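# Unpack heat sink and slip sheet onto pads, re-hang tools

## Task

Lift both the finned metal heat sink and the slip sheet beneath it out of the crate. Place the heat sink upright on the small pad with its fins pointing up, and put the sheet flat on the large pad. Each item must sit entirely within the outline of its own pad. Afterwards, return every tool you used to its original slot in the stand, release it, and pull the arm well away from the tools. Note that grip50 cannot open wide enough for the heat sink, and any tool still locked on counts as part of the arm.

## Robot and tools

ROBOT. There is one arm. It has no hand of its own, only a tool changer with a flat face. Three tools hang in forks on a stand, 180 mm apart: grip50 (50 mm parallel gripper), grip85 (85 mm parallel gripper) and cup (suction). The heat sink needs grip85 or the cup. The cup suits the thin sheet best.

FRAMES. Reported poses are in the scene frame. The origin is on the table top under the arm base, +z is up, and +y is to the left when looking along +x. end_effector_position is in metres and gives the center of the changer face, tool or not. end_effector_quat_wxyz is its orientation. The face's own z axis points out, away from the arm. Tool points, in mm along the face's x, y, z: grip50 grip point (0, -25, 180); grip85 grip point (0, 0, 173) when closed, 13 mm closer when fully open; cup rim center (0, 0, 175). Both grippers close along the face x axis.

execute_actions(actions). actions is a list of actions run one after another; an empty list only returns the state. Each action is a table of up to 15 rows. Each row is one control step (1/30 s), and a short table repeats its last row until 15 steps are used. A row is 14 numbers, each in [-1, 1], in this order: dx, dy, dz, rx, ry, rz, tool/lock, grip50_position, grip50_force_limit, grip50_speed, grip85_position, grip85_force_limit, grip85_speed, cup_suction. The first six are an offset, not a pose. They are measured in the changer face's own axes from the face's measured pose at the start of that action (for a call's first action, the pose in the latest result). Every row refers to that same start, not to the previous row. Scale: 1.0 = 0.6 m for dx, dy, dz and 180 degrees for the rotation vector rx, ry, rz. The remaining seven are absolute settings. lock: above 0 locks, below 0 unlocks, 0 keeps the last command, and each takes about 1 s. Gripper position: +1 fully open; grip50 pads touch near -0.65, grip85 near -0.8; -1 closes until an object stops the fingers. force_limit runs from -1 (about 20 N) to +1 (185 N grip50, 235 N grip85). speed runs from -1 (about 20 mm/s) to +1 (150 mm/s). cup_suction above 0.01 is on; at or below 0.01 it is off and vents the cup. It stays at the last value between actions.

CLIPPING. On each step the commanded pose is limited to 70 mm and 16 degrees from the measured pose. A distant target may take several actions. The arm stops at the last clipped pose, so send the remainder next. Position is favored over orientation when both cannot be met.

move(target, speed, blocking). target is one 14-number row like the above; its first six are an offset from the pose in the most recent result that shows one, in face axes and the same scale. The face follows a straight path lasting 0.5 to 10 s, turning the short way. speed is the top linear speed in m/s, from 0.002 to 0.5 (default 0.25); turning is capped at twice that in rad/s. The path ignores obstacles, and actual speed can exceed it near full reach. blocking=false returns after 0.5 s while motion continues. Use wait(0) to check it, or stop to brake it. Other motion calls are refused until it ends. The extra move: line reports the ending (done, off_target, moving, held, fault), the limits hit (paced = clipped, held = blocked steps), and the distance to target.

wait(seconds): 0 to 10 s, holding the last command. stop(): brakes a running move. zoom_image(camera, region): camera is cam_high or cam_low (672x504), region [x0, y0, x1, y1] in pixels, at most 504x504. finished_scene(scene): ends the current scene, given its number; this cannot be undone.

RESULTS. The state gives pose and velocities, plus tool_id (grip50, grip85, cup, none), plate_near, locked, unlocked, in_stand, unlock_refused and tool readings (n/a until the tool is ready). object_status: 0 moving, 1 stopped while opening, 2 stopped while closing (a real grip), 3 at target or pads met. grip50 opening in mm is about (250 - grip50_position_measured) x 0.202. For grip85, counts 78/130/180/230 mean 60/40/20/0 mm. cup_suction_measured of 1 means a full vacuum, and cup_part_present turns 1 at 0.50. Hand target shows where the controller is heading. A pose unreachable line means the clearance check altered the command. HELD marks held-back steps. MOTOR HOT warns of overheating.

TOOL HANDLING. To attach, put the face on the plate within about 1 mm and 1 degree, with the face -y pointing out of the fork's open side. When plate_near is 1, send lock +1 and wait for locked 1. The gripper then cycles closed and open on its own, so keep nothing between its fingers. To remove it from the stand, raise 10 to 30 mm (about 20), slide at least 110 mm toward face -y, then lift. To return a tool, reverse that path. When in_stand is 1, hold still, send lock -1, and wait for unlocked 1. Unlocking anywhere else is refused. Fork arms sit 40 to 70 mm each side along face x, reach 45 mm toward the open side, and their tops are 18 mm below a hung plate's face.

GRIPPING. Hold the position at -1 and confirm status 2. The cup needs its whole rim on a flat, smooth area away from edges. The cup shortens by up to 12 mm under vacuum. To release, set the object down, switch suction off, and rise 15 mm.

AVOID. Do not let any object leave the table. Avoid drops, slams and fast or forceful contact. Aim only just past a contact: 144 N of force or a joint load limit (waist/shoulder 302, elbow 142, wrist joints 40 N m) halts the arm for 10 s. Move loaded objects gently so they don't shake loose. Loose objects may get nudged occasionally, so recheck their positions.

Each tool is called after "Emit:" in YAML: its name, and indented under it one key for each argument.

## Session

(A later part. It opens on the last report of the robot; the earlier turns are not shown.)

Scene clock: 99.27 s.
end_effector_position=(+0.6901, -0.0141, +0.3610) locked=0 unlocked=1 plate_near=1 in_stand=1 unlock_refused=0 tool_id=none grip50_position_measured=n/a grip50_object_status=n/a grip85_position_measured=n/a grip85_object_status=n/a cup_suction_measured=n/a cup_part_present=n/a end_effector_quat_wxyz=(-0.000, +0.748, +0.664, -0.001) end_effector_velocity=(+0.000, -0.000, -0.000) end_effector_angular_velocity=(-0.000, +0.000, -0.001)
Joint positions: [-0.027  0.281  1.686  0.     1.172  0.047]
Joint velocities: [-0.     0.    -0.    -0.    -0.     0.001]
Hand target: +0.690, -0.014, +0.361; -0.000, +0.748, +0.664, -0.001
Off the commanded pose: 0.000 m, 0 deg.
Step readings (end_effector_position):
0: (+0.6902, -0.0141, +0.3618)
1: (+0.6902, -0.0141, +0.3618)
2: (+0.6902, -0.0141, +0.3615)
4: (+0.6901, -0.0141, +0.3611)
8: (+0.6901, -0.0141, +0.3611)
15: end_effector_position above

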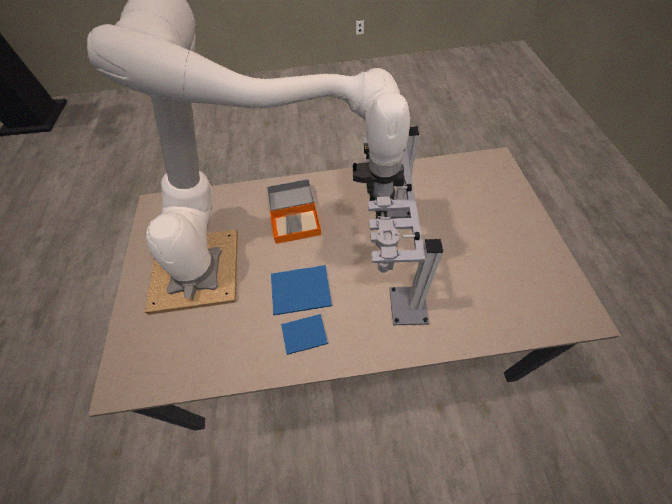

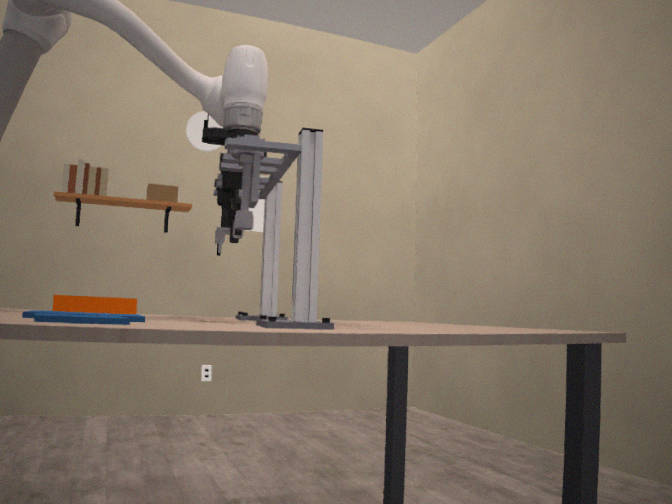

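plate_near=1. Lock, and study crate and pads.

Emit:
execute_actions:
  actions:
    - [[0,0,0,0,0,0,1,1,0,0,1,-0.4,-0.3,0]]

Emit:
zoom_image:
  camera: "cam_high"
  region: [260, 175, 330, 250]

Emit:
zoom_image:
  camera: "cam_high"
  region: [260, 258, 345, 362]

Emit:
zoom_image:
  camera: "cam_low"
  region: [10, 280, 160, 340]

Scene clock: 104.17 s.
end_effector_position=(+0.6901, -0.0141, +0.3610) locked=0 unlocked=0 plate_near=1 in_stand=1 unlock_refused=0 tool_id=none grip50_position_measured=n/a grip50_object_status=n/a grip85_position_measured=n/a grip85_object_status=n/a cup_suction_measured=n/a cup_part_present=n/a end_effector_quat_wxyz=(-0.000, +0.748, +0.664, -0.001) end_effector_velocity=(-0.000, -0.000, -0.000) end_effector_angular_velocity=(+0.000, +0.001, -0.000)
Joint positions: [-0.027  0.281  1.686  0.     1.172  0.047]
Joint velocities: [-0.     0.     0.001  0.     0.    -0.   ]
Hand target: +0.690, -0.014, +0.361; -0.000, +0.748, +0.664, -0.001
Off the commanded pose: 0.000 m, 0 deg.
Step readings (end_effector_position):
0: (+0.6902, -0.0141, +0.3610)
1: (+0.6902, -0.0141, +0.3610)
2: (+0.6902, -0.0141, +0.3610)
4: (+0.6902, -0.0141, +0.3610)
8: (+0.6902, -0.0141, +0.3610)
15: end_effector_position above

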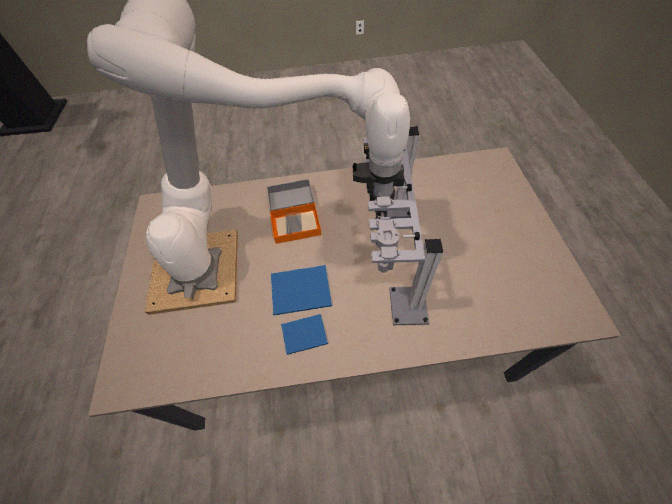

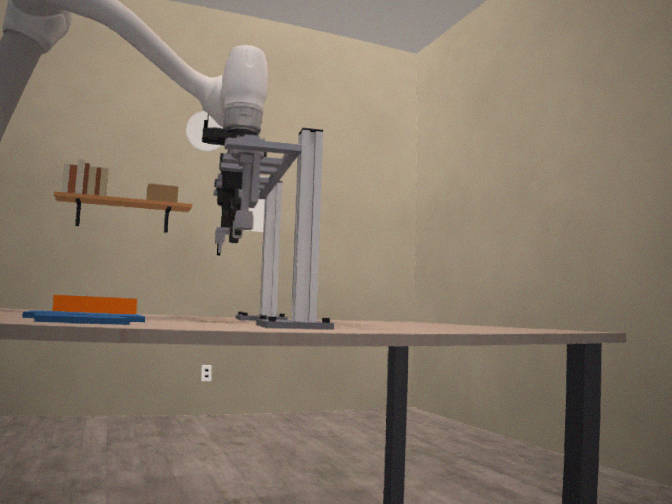

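Region (260, 175, 330, 250) of cam_high's 672x504 image, scaled by 6.720, with more detail than that image has; it fills the left 470 columns of this view, and the rest is white.

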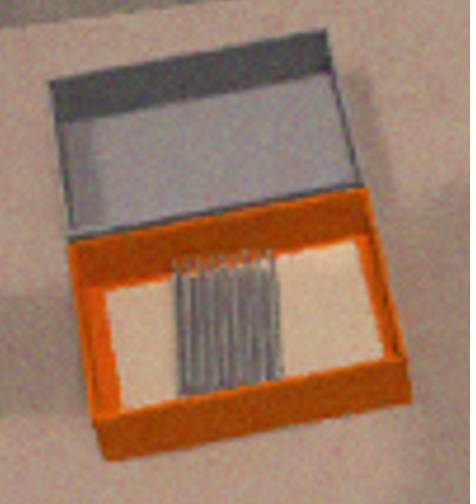

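Region (260, 258, 345, 362) of cam_high's 672x504 image, scaled by 4.846, with more detail than that image has; it fills the left 412 columns of this view, and the rest is white.

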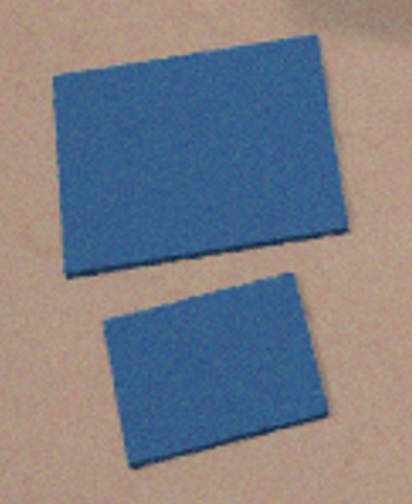

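Region (10, 280, 160, 340) of cam_low's 672x504 image, scaled by 3.360, with more detail than that image has; it fills the top 202 rows of this view, and the rest is white.

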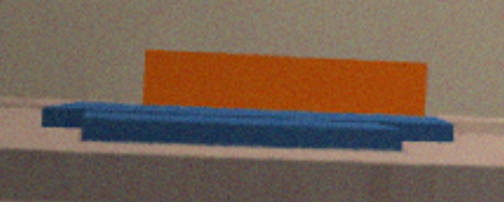

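Emit:
zoom_image:
  camera: "cam_high"
  region: [275, 200, 315, 240]

Emit:
zoom_image:
  camera: "cam_low"
  region: [100, 285, 160, 335]

Emit:
zoom_image:
  camera: "cam_low"
  region: [15, 285, 75, 335]

Region (275, 200, 315, 240) of cam_high's 672x504 image, scaled by 12.600, with more detail than that image has.

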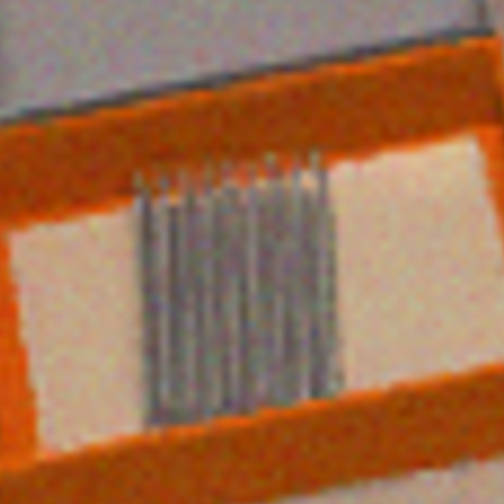

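Region (100, 285, 160, 335) of cam_low's 672x504 image, scaled by 8.400, with more detail than that image has.

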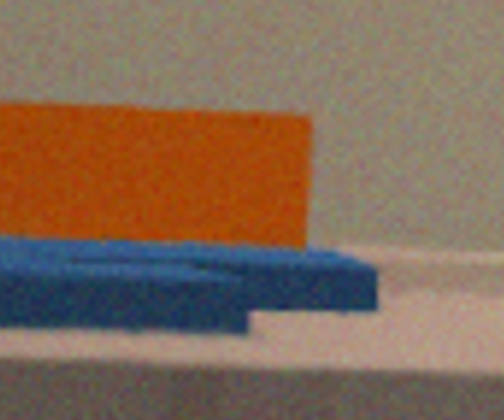

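Region (15, 285, 75, 335) of cam_low's 672x504 image, scaled by 8.400, with more detail than that image has.

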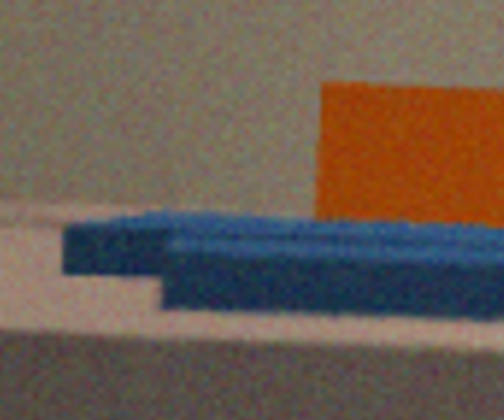

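Emit:
move:
  target: [0,0,-0.0325,0,0,0,0,1,0,0,1,-0.4,-0.3,0]
  speed: 0.06

Scene clock: 148.10 s.
end_effector_position=(+0.6902, -0.0141, +0.3805) locked=1 unlocked=0 plate_near=1 in_stand=0 unlock_refused=0 tool_id=grip85 grip50_position_measured=n/a grip50_object_status=n/a grip85_position_measured=3 grip85_object_status=3 cup_suction_measured=n/a cup_part_present=n/a end_effector_quat_wxyz=(-0.000, +0.748, +0.664, -0.001) end_effector_velocity=(+0.000, +0.000, +0.001) end_effector_angular_velocity=(-0.000, -0.001, -0.001)
Joint positions: [-0.027  0.269  1.664  0.     1.206  0.047]
Joint velocities: [ 0.    -0.001 -0.001  0.     0.     0.001]
Hand target: +0.690, -0.014, +0.381; -0.000, +0.748, +0.664, -0.001
Off the commanded pose: 0.000 m, 0 deg.
move: done

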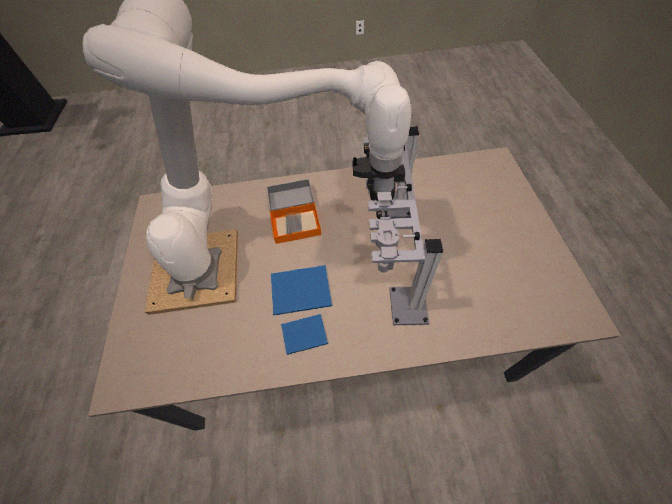

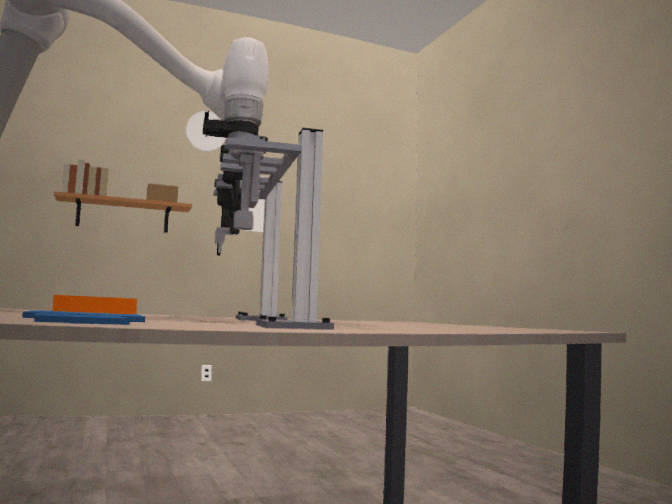

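Emit:
move:
  target: [0,-0.2333,0,0,0,0,0,1,0,0,1,-0.4,-0.3,0]
  speed: 0.22

Scene clock: 151.70 s.
end_effector_position=(+0.5512, +0.0024, +0.3805) locked=1 unlocked=0 plate_near=1 in_stand=0 unlock_refused=0 tool_id=grip85 grip50_position_measured=n/a grip50_object_status=n/a grip85_position_measured=3 grip85_object_status=3 cup_suction_measured=n/a cup_part_present=n/a end_effector_quat_wxyz=(-0.000, +0.748, +0.664, -0.001) end_effector_velocity=(-0.000, +0.000, -0.000) end_effector_angular_velocity=(+0.000, -0.000, +0.000)
Joint positions: [-0.015  0.056  1.92   0.     1.164  0.059]
Joint velocities: [ 0.    -0.001  0.001  0.    -0.    -0.   ]
Hand target: +0.551, +0.002, +0.381; -0.000, +0.748, +0.664, -0.001
Off the commanded pose: 0.000 m, 0 deg.
move: done

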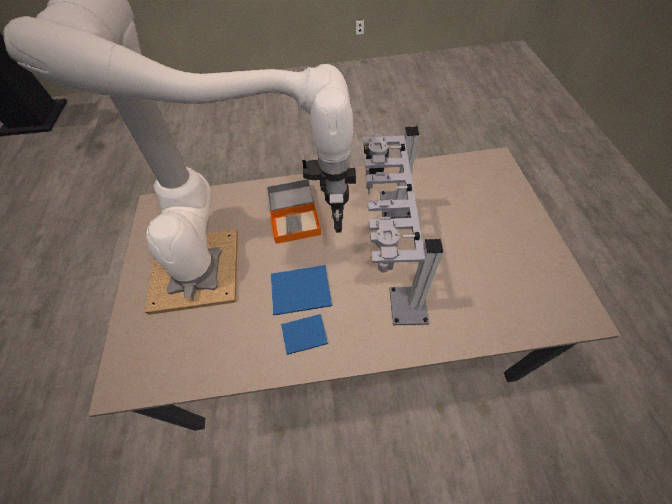

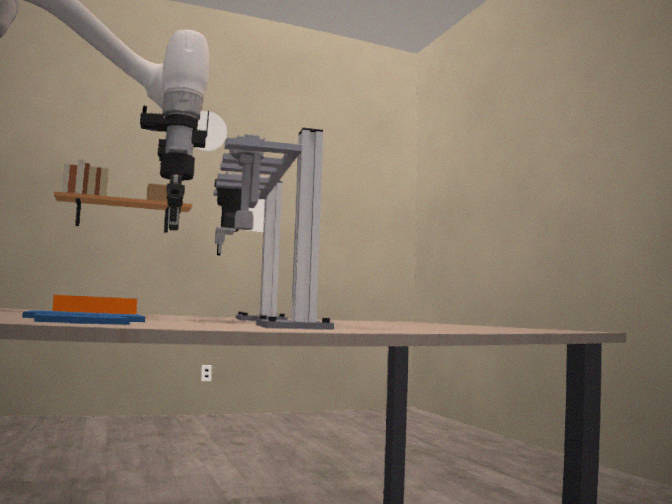

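Emit:
move:
  target: [0.2217,-0.3043,0.2175,0,0,0.4707,0,1,0,0,1,-0.4,-0.3,0]
  speed: 0.45

Emit:
zoom_image:
  camera: "cam_high"
  region: [255, 170, 335, 250]

Scene clock: 160.47 s.
end_effector_position=(+0.3854, +0.1557, +0.2502) locked=1 unlocked=0 plate_near=1 in_stand=0 unlock_refused=0 tool_id=grip85 grip50_position_measured=n/a grip50_object_status=n/a grip85_position_measured=3 grip85_object_status=3 cup_suction_measured=n/a cup_part_present=n/a end_effector_quat_wxyz=(+0.001, +1.000, -0.013, -0.001) end_effector_velocity=(-0.000, +0.000, -0.001) end_effector_angular_velocity=(-0.001, +0.001, +0.001)
Joint positions: [ 0.346 -0.035  2.286 -0.001  0.888  1.899]
Joint velocities: [ 0.001  0.001  0.    -0.001 -0.     0.001]
Hand target: +0.385, +0.156, +0.250; +0.001, +1.000, -0.013, -0.001
Off the commanded pose: 0.000 m, 0 deg.
move: done

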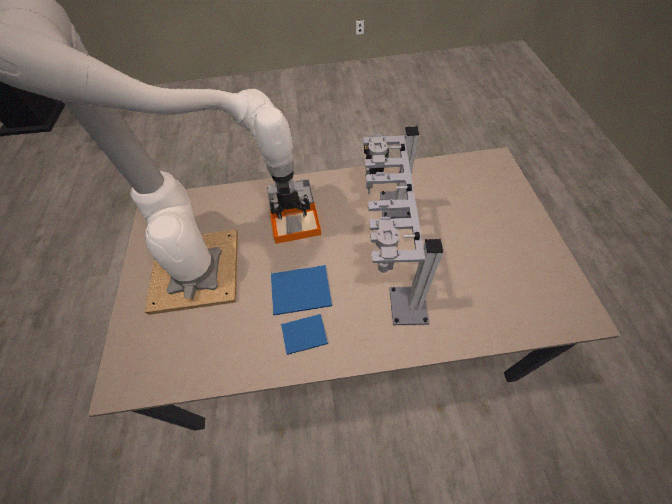

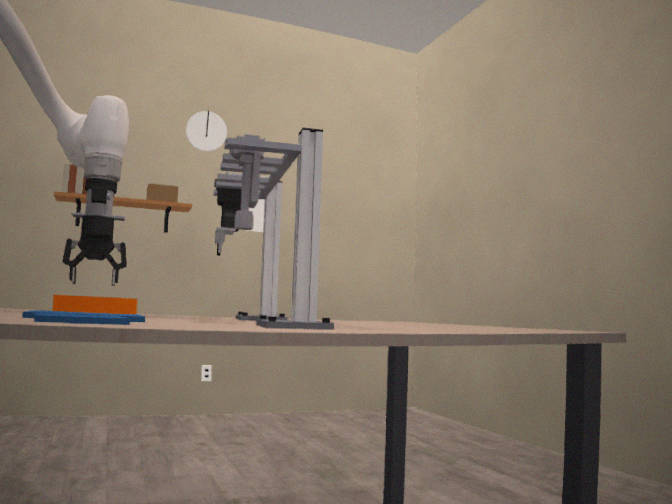

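Region (255, 170, 335, 250) of cam_high's 672x504 image, scaled by 6.300, with more detail than that image has.

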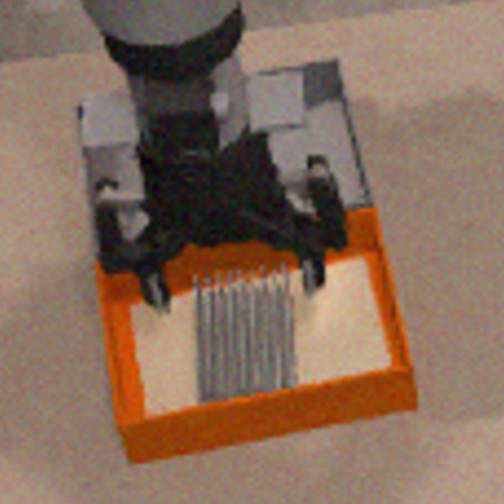

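Emit:
move:
  target: [0,0,0.0828,0,0,0,0,1,0,0,1,-0.4,-0.3,0]
  speed: 0.1

Emit:
zoom_image:
  camera: "cam_high"
  region: [265, 195, 325, 245]

Scene clock: 165.60 s.
end_effector_position=(+0.3853, +0.1556, +0.2006) locked=1 unlocked=0 plate_near=1 in_stand=0 unlock_refused=0 tool_id=grip85 grip50_position_measured=n/a grip50_object_status=n/a grip85_position_measured=3 grip85_object_status=3 cup_suction_measured=n/a cup_part_present=n/a end_effector_quat_wxyz=(+0.001, +1.000, -0.013, -0.001) end_effector_velocity=(-0.000, -0.000, -0.000) end_effector_angular_velocity=(-0.001, +0.000, +0.001)
Joint positions: [ 0.346  0.038  2.333 -0.002  0.768  1.899]
Joint velocities: [-0.     0.     0.001 -0.001 -0.     0.   ]
Hand target: +0.385, +0.156, +0.201; +0.001, +1.000, -0.013, -0.001
Off the commanded pose: 0.000 m, 0 deg.
move: done

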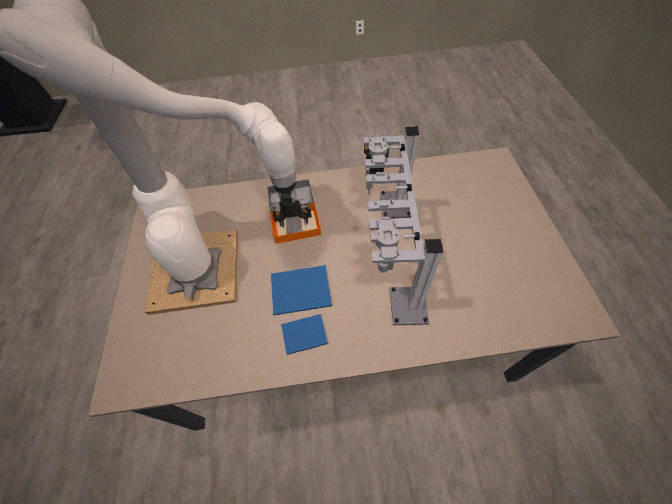

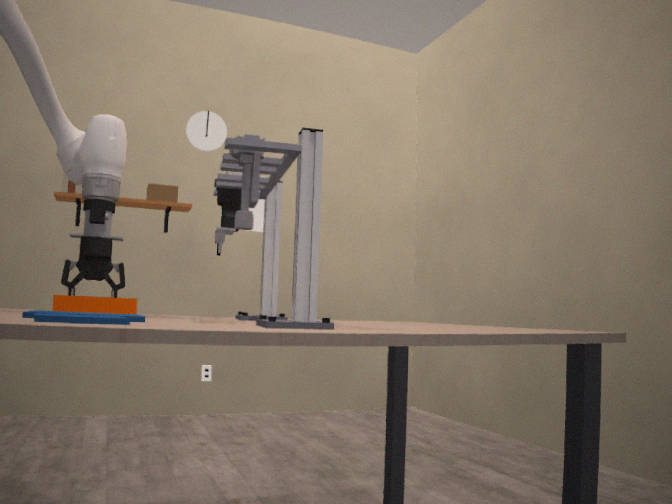

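Region (265, 195, 325, 245) of cam_high's 672x504 image, scaled by 8.400, with more detail than that image has.

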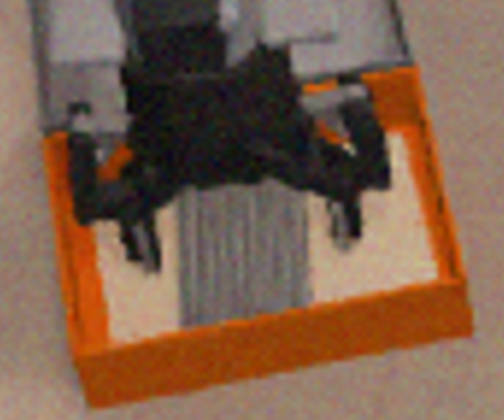

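Emit:
execute_actions:
  actions:
    - [[0,0,0,0,0,0,0,1,0,0,-1,-0.4,-0.3,0]]

Scene clock: 167.63 s.
end_effector_position=(+0.3853, +0.1556, +0.2005) locked=1 unlocked=0 plate_near=1 in_stand=0 unlock_refused=0 tool_id=grip85 grip50_position_measured=n/a grip50_object_status=n/a grip85_position_measured=75 grip85_object_status=0 cup_suction_measured=n/a cup_part_present=n/a end_effector_quat_wxyz=(+0.001, +1.000, -0.013, -0.001) end_effector_velocity=(-0.000, -0.000, +0.000) end_effector_angular_velocity=(-0.000, -0.001, -0.000)
Joint positions: [ 0.346  0.039  2.333 -0.002  0.768  1.899]
Joint velocities: [-0.    -0.     0.    -0.    -0.001  0.   ]
Hand target: +0.385, +0.156, +0.201; +0.001, +1.000, -0.013, -0.001
Off the commanded pose: 0.000 m, 0 deg.
Step readings (end_effector_position):
0: (+0.3853, +0.1556, +0.2005)
1: (+0.3853, +0.1556, +0.2005)
2: (+0.3853, +0.1556, +0.2005)
4: (+0.3853, +0.1556, +0.2005)
8: (+0.3853, +0.1556, +0.2005)
15: end_effector_position above

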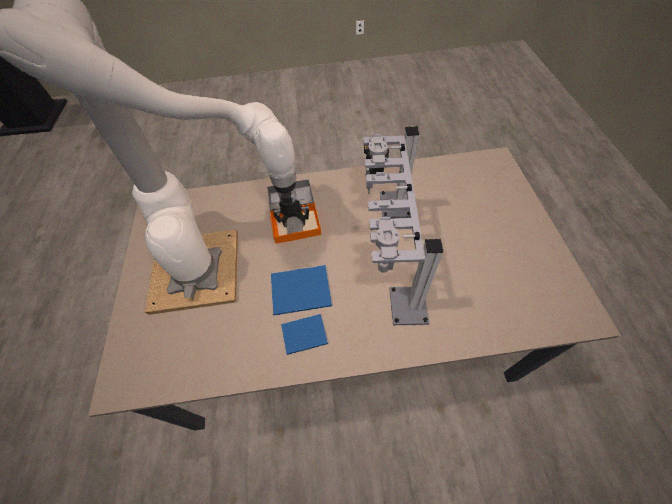

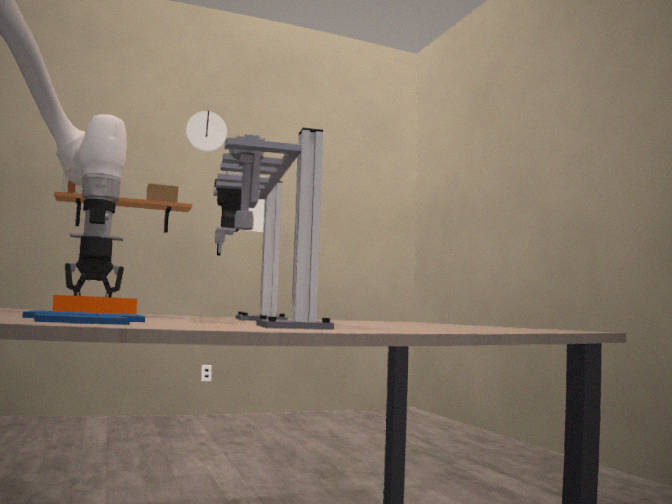

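Emit:
execute_actions:
  actions: []

Scene clock: 168.63 s.
end_effector_position=(+0.3853, +0.1556, +0.2005) locked=1 unlocked=0 plate_near=1 in_stand=0 unlock_refused=0 tool_id=grip85 grip50_position_measured=n/a grip50_object_status=n/a grip85_position_measured=80 grip85_object_status=2 cup_suction_measured=n/a cup_part_present=n/a end_effector_quat_wxyz=(+0.001, +1.000, -0.013, -0.001) end_effector_velocity=(-0.000, +0.000, -0.000) end_effector_angular_velocity=(+0.001, -0.000, -0.000)
Joint positions: [ 0.346  0.039  2.333 -0.002  0.768  1.899]
Joint velocities: [-0.     0.     0.     0.001 -0.001 -0.   ]
Hand target: +0.385, +0.156, +0.201; +0.001, +1.000, -0.013, -0.001
Off the commanded pose: 0.000 m, 0 deg.

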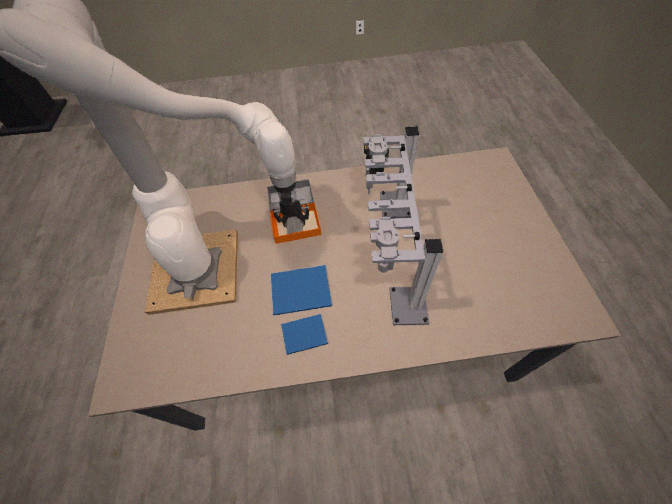

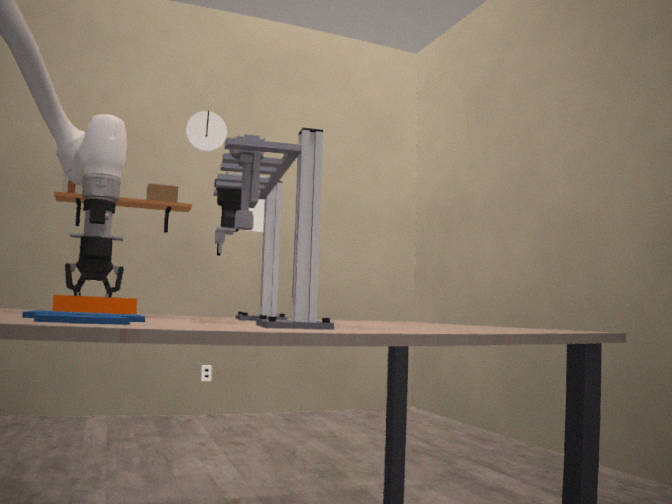

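Emit:
move:
  target: [0,0,-0.1025,0,0,0,0,1,0,0,-1,-0.4,-0.3,0]
  speed: 0.12

Scene clock: 172.90 s.
end_effector_position=(+0.3854, +0.1557, +0.2619) locked=1 unlocked=0 plate_near=1 in_stand=0 unlock_refused=0 tool_id=grip85 grip50_position_measured=n/a grip50_object_status=n/a grip85_position_measured=80 grip85_object_status=2 cup_suction_measured=n/a cup_part_present=n/a end_effector_quat_wxyz=(+0.001, +1.000, -0.013, -0.001) end_effector_velocity=(-0.000, +0.000, -0.001) end_effector_angular_velocity=(+0.000, +0.001, -0.000)
Joint positions: [ 0.346 -0.05   2.274 -0.001  0.916  1.899]
Joint velocities: [ 0.     0.001  0.001  0.    -0.001 -0.   ]
Hand target: +0.385, +0.156, +0.262; +0.001, +1.000, -0.013, -0.001
Off the commanded pose: 0.000 m, 0 deg.
move: done

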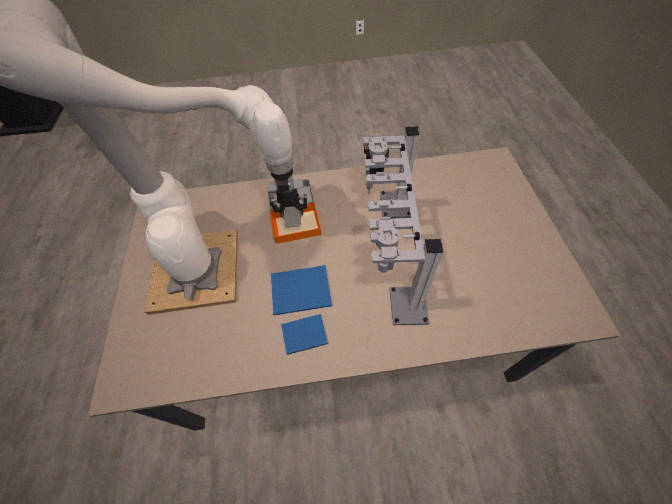

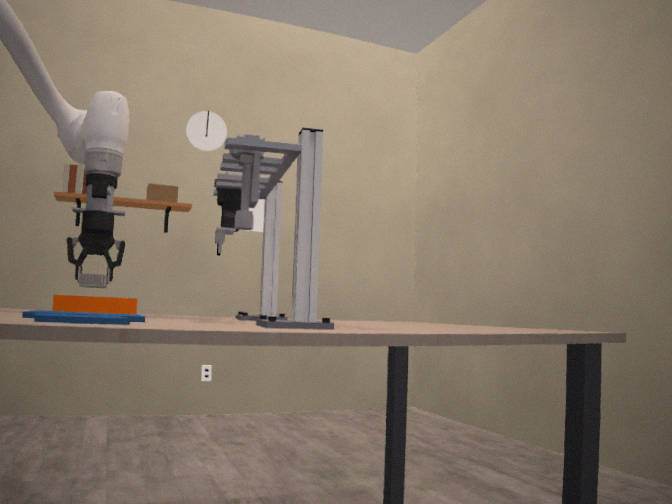

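Emit:
move:
  target: [0.01865,0.7629,0.0665,0,0,-0.5472,0,1,0,0,-1,-0.4,-0.3,0]
  speed: 0.4

Emit:
zoom_image:
  camera: "cam_low"
  region: [20, 250, 150, 340]

Emit:
zoom_image:
  camera: "cam_high"
  region: [260, 290, 345, 365]

Scene clock: 184.83 s.
end_effector_position=(+0.3847, -0.3016, +0.2225) locked=1 unlocked=0 plate_near=1 in_stand=0 unlock_refused=0 tool_id=grip85 grip50_position_measured=n/a grip50_object_status=n/a grip85_position_measured=80 grip85_object_status=2 cup_suction_measured=n/a cup_part_present=n/a end_effector_quat_wxyz=(-0.001, +0.663, +0.749, -0.000) end_effector_velocity=(-0.000, -0.000, -0.000) end_effector_angular_velocity=(+0.001, +0.001, +0.001)
Joint positions: [-0.694  0.118  2.19   0.004  0.832 -0.863]
Joint velocities: [-0.     0.001 -0.001  0.     0.001 -0.002]
Hand target: +0.385, -0.302, +0.222; -0.001, +0.663, +0.749, -0.000
Off the commanded pose: 0.001 m, 0 deg.
move: done

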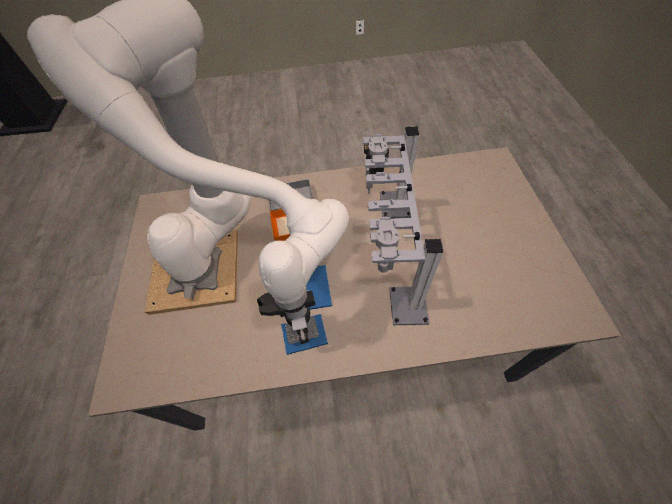

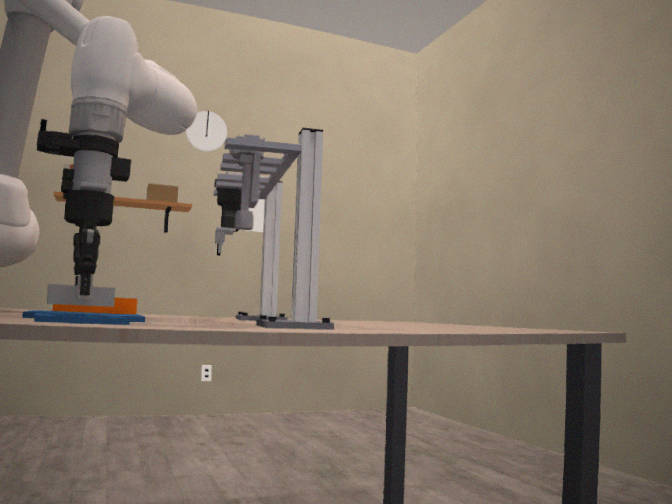

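Region (20, 250, 150, 340) of cam_low's 672x504 image, scaled by 3.877, with more detail than that image has; it fills the top 349 rows of this view, and the rest is white.

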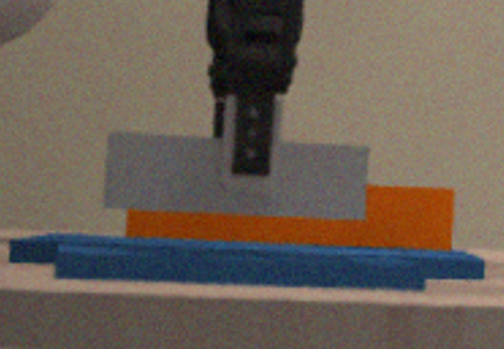

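Region (260, 290, 345, 365) of cam_high's 672x504 image, scaled by 5.929, with more detail than that image has; it fills the top 445 rows of this view, and the rest is white.

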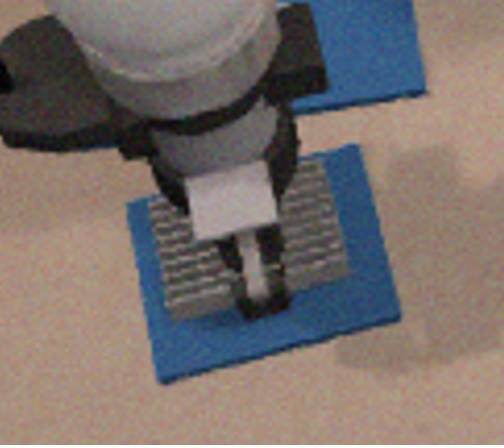

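Emit:
move:
  target: [-0.001,0.0083,0.02333,0,0,0,0,1,0,0,-1,-0.4,-0.3,0]
  speed: 0.05

Emit:
zoom_image:
  camera: "cam_low"
  region: [30, 285, 90, 330]

Emit:
zoom_image:
  camera: "cam_low"
  region: [80, 285, 140, 330]

Scene clock: 195.03 s.
end_effector_position=(+0.3897, -0.3016, +0.2085) locked=1 unlocked=0 plate_near=1 in_stand=0 unlock_refused=0 tool_id=grip85 grip50_position_measured=n/a grip50_object_status=n/a grip85_position_measured=80 grip85_object_status=2 cup_suction_measured=n/a cup_part_present=n/a end_effector_quat_wxyz=(-0.001, +0.663, +0.749, -0.000) end_effector_velocity=(+0.000, -0.000, +0.001) end_effector_angular_velocity=(-0.001, -0.002, -0.001)
Joint positions: [-0.687  0.143  2.195  0.004  0.802 -0.856]
Joint velocities: [-0.    -0.001 -0.     0.001 -0.001 -0.   ]
Hand target: +0.390, -0.302, +0.208; -0.001, +0.663, +0.749, -0.000
Off the commanded pose: 0.000 m, 0 deg.
move: done

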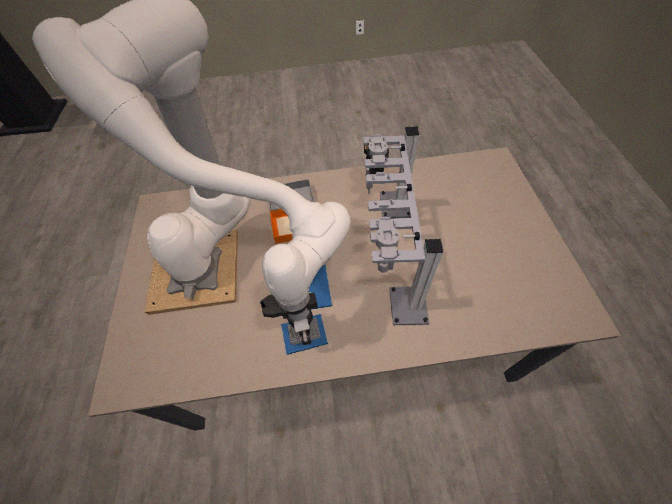

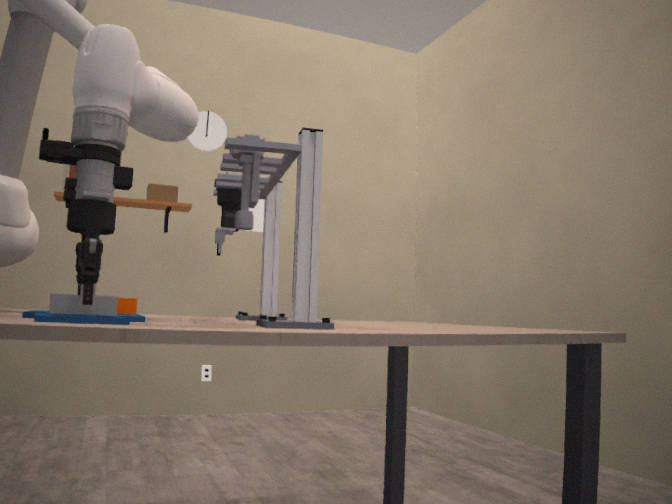

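Region (30, 285, 90, 330) of cam_low's 672x504 image, scaled by 8.400, with more detail than that image has; it fills the top 378 rows of this view, and the rest is white.

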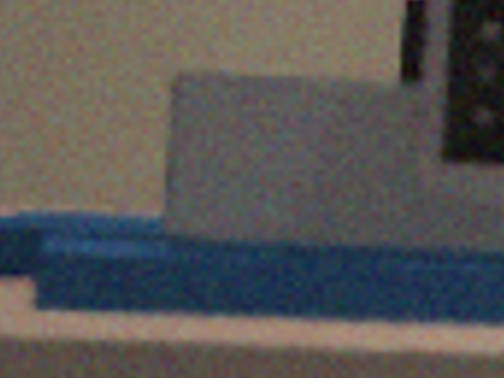

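Region (80, 285, 140, 330) of cam_low's 672x504 image, scaled by 8.400, with more detail than that image has; it fills the top 378 rows of this view, and the rest is white.

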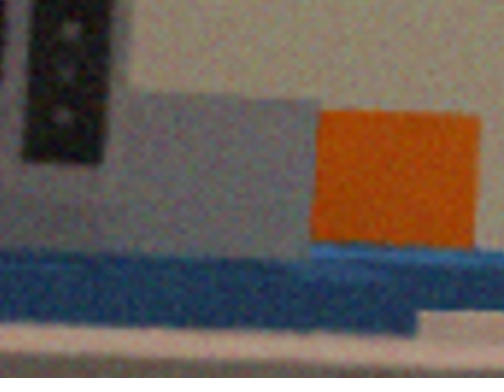

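Emit:
execute_actions:
  actions:
    - [[0,0,0.0007,0,0,0,0,1,0,0,-1,-0.4,-0.3,0],[0,0,0.0015,0,0,0,0,1,0,0,-1,-0.4,-0.3,0],[0,0,0.0023,0,0,0,0,1,0,0,-1,-0.4,-0.3,0],[0,0,0.003,0,0,0,0,1,0,0,-1,-0.4,-0.3,0],[0,0,0.0036,0,0,0,0,1,0,0,-1,-0.4,-0.3,0],[0,0,0.004,0,0,0,0,1,0,0,-1,-0.4,-0.3,0],[0,0,0.0043,0,0,0,0,1,0,0,-1,-0.4,-0.3,0],[0,0,0.0043,0,0,0,0,1,0,0,-1,-0.4,-0.3,0],[0,0,0.0043,0,0,0,0,1,0,0,-1,-0.4,-0.3,0],[0,0,0.0043,0,0,0,0,1,0,0,-1,-0.4,-0.3,0],[0,0,0.0043,0,0,0,0,1,0,0,1,-0.4,-0.3,0]]

Scene clock: 203.50 s.
end_effector_position=(+0.3897, -0.3016, +0.2059) locked=1 unlocked=0 plate_near=1 in_stand=0 unlock_refused=0 tool_id=grip85 grip50_position_measured=n/a grip50_object_status=n/a grip85_position_measured=65 grip85_object_status=0 cup_suction_measured=n/a cup_part_present=n/a end_effector_quat_wxyz=(-0.001, +0.663, +0.749, -0.000) end_effector_velocity=(+0.000, +0.000, +0.000) end_effector_angular_velocity=(+0.001, -0.001, -0.000)
Joint positions: [-0.687  0.147  2.197  0.004  0.797 -0.856]
Joint velocities: [ 0.     0.    -0.     0.001  0.    -0.   ]
Hand target: +0.390, -0.302, +0.206; -0.001, +0.663, +0.749, -0.000
Off the commanded pose: 0.000 m, 0 deg.
Step readings (end_effector_position):
0: (+0.3897, -0.3016, +0.2085)
1: (+0.3897, -0.3016, +0.2085)
2: (+0.3897, -0.3016, +0.2083)
4: (+0.3897, -0.3016, +0.2074)
8: (+0.3897, -0.3016, +0.2061)
15: end_effector_position above

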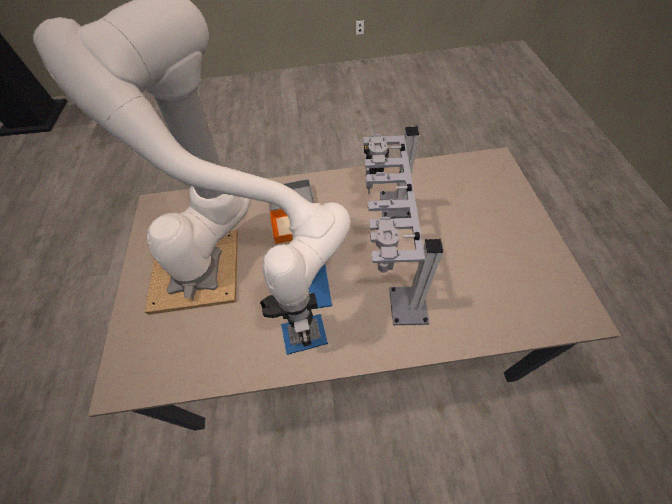

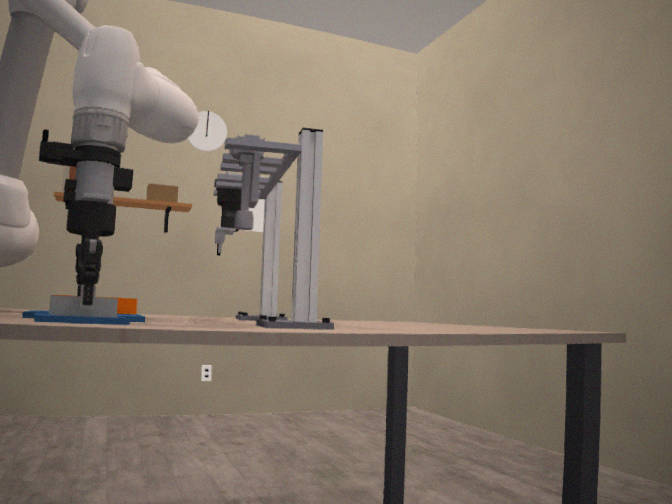

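Released. Lift 30 mm straight up.

Emit:
move:
  target: [0,0,-0.05,0,0,0,0,1,0,0,1,-0.4,-0.3,0]
  speed: 0.12

Scene clock: 206.27 s.
end_effector_position=(+0.3898, -0.3016, +0.2359) locked=1 unlocked=0 plate_near=1 in_stand=0 unlock_refused=0 tool_id=grip85 grip50_position_measured=n/a grip50_object_status=n/a grip85_position_measured=3 grip85_object_status=3 cup_suction_measured=n/a cup_part_present=n/a end_effector_quat_wxyz=(-0.001, +0.663, +0.749, -0.000) end_effector_velocity=(+0.000, -0.001, +0.001) end_effector_angular_velocity=(-0.002, -0.000, -0.001)
Joint positions: [-0.687  0.107  2.172  0.004  0.862 -0.856]
Joint velocities: [-0.    -0.    -0.001 -0.001 -0.     0.001]
Hand target: +0.390, -0.302, +0.236; -0.001, +0.663, +0.749, -0.000
Off the commanded pose: 0.000 m, 0 deg.
move: done

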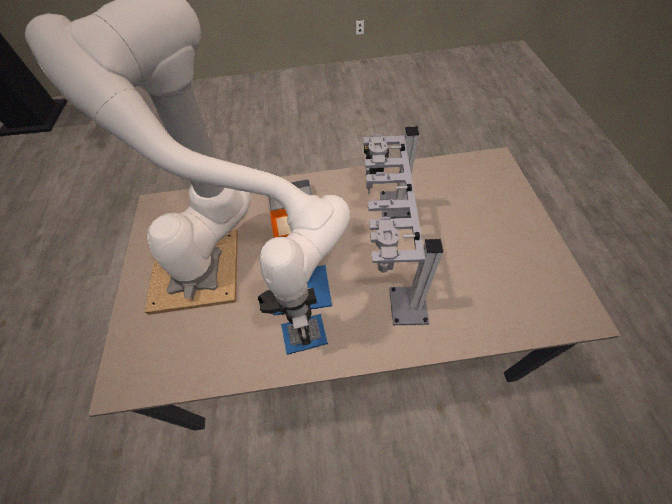

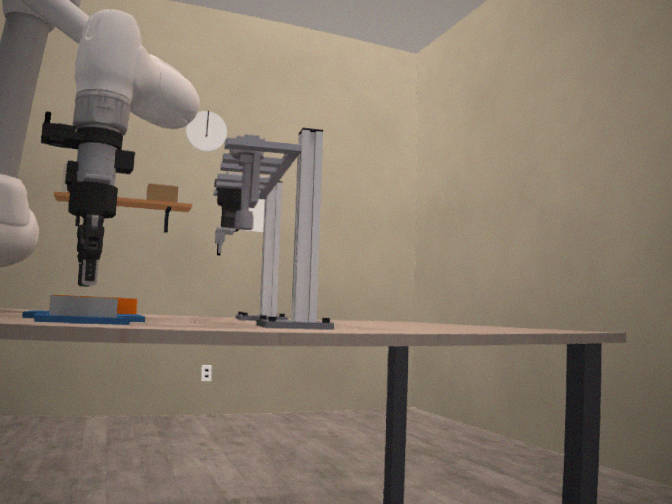

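Emit:
move:
  target: [0.4703,0.3285,-0.241,0,0,0.0763,0,1,0,0,1,-0.4,-0.3,0]
  speed: 0.4

Scene clock: 213.60 s.
end_effector_position=(+0.5511, +0.0022, +0.3801) locked=1 unlocked=0 plate_near=1 in_stand=0 unlock_refused=0 tool_id=grip85 grip50_position_measured=n/a grip50_object_status=n/a grip85_position_measured=3 grip85_object_status=3 cup_suction_measured=n/a cup_part_present=n/a end_effector_quat_wxyz=(-0.000, +0.747, +0.664, -0.001) end_effector_velocity=(+0.001, +0.000, +0.001) end_effector_angular_velocity=(-0.001, -0.003, +0.000)
Joint positions: [-0.015  0.056  1.921  0.     1.162  0.058]
Joint velocities: [ 0.001  0.    -0.002 -0.001 -0.002  0.001]
Hand target: +0.551, +0.002, +0.380; -0.000, +0.747, +0.664, -0.001
Off the commanded pose: 0.000 m, 0 deg.
move: done

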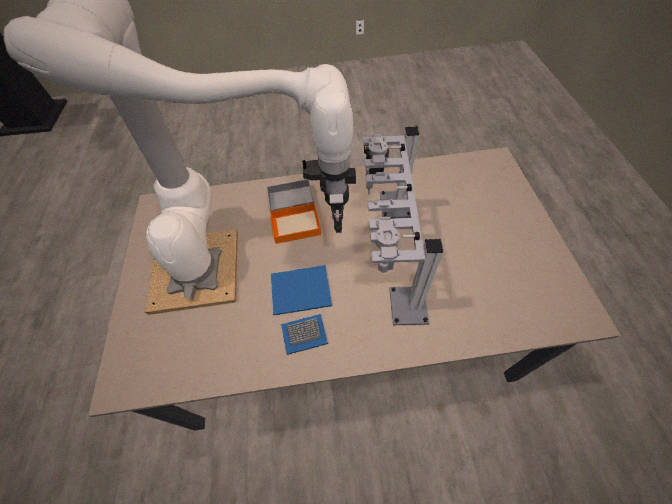

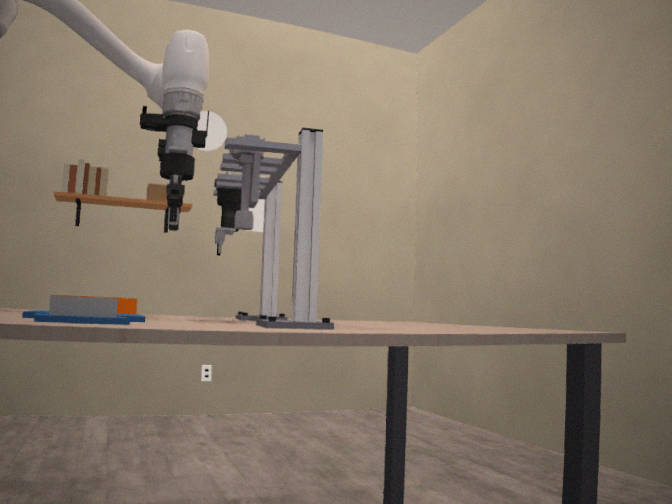

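Emit:
move:
  target: [0.0002,0.2334,-0.0003,0,0,0,0,1,0,0,1,-0.4,-0.3,0]
  speed: 0.18

Scene clock: 217.00 s.
end_effector_position=(+0.6901, -0.0141, +0.3802) locked=1 unlocked=0 plate_near=1 in_stand=0 unlock_refused=0 tool_id=grip85 grip50_position_measured=n/a grip50_object_status=n/a grip85_position_measured=3 grip85_object_status=3 cup_suction_measured=n/a cup_part_present=n/a end_effector_quat_wxyz=(-0.000, +0.747, +0.664, -0.001) end_effector_velocity=(+0.000, -0.000, +0.000) end_effector_angular_velocity=(+0.000, +0.000, -0.000)
Joint positions: [-0.027  0.269  1.665  0.     1.205  0.046]
Joint velocities: [-0.     0.    -0.     0.     0.001  0.   ]
Hand target: +0.690, -0.014, +0.380; -0.000, +0.747, +0.664, -0.001
Off the commanded pose: 0.000 m, 0 deg.
move: done

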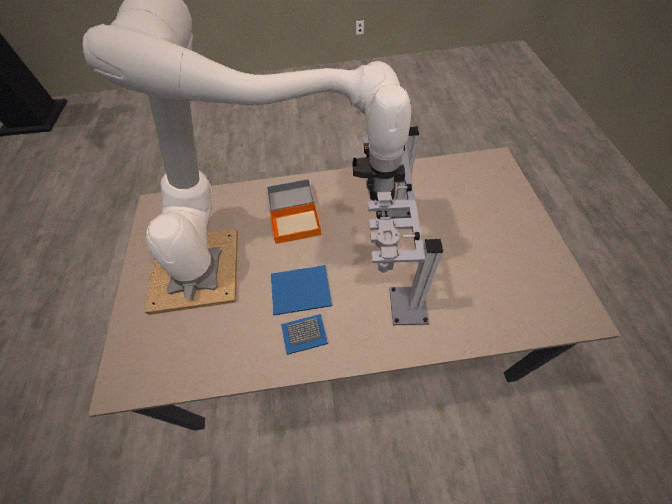

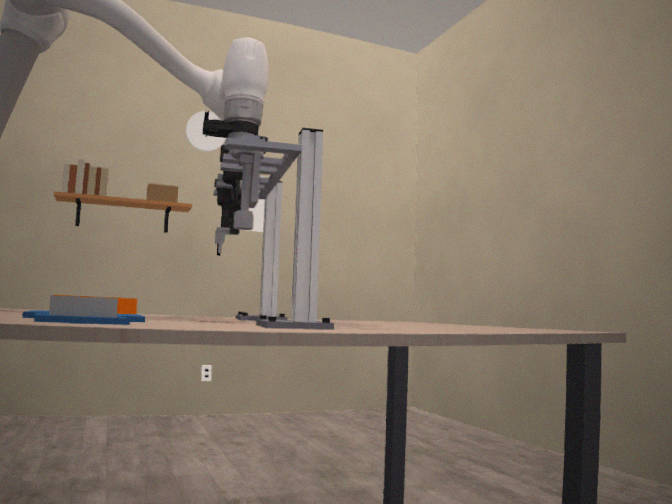

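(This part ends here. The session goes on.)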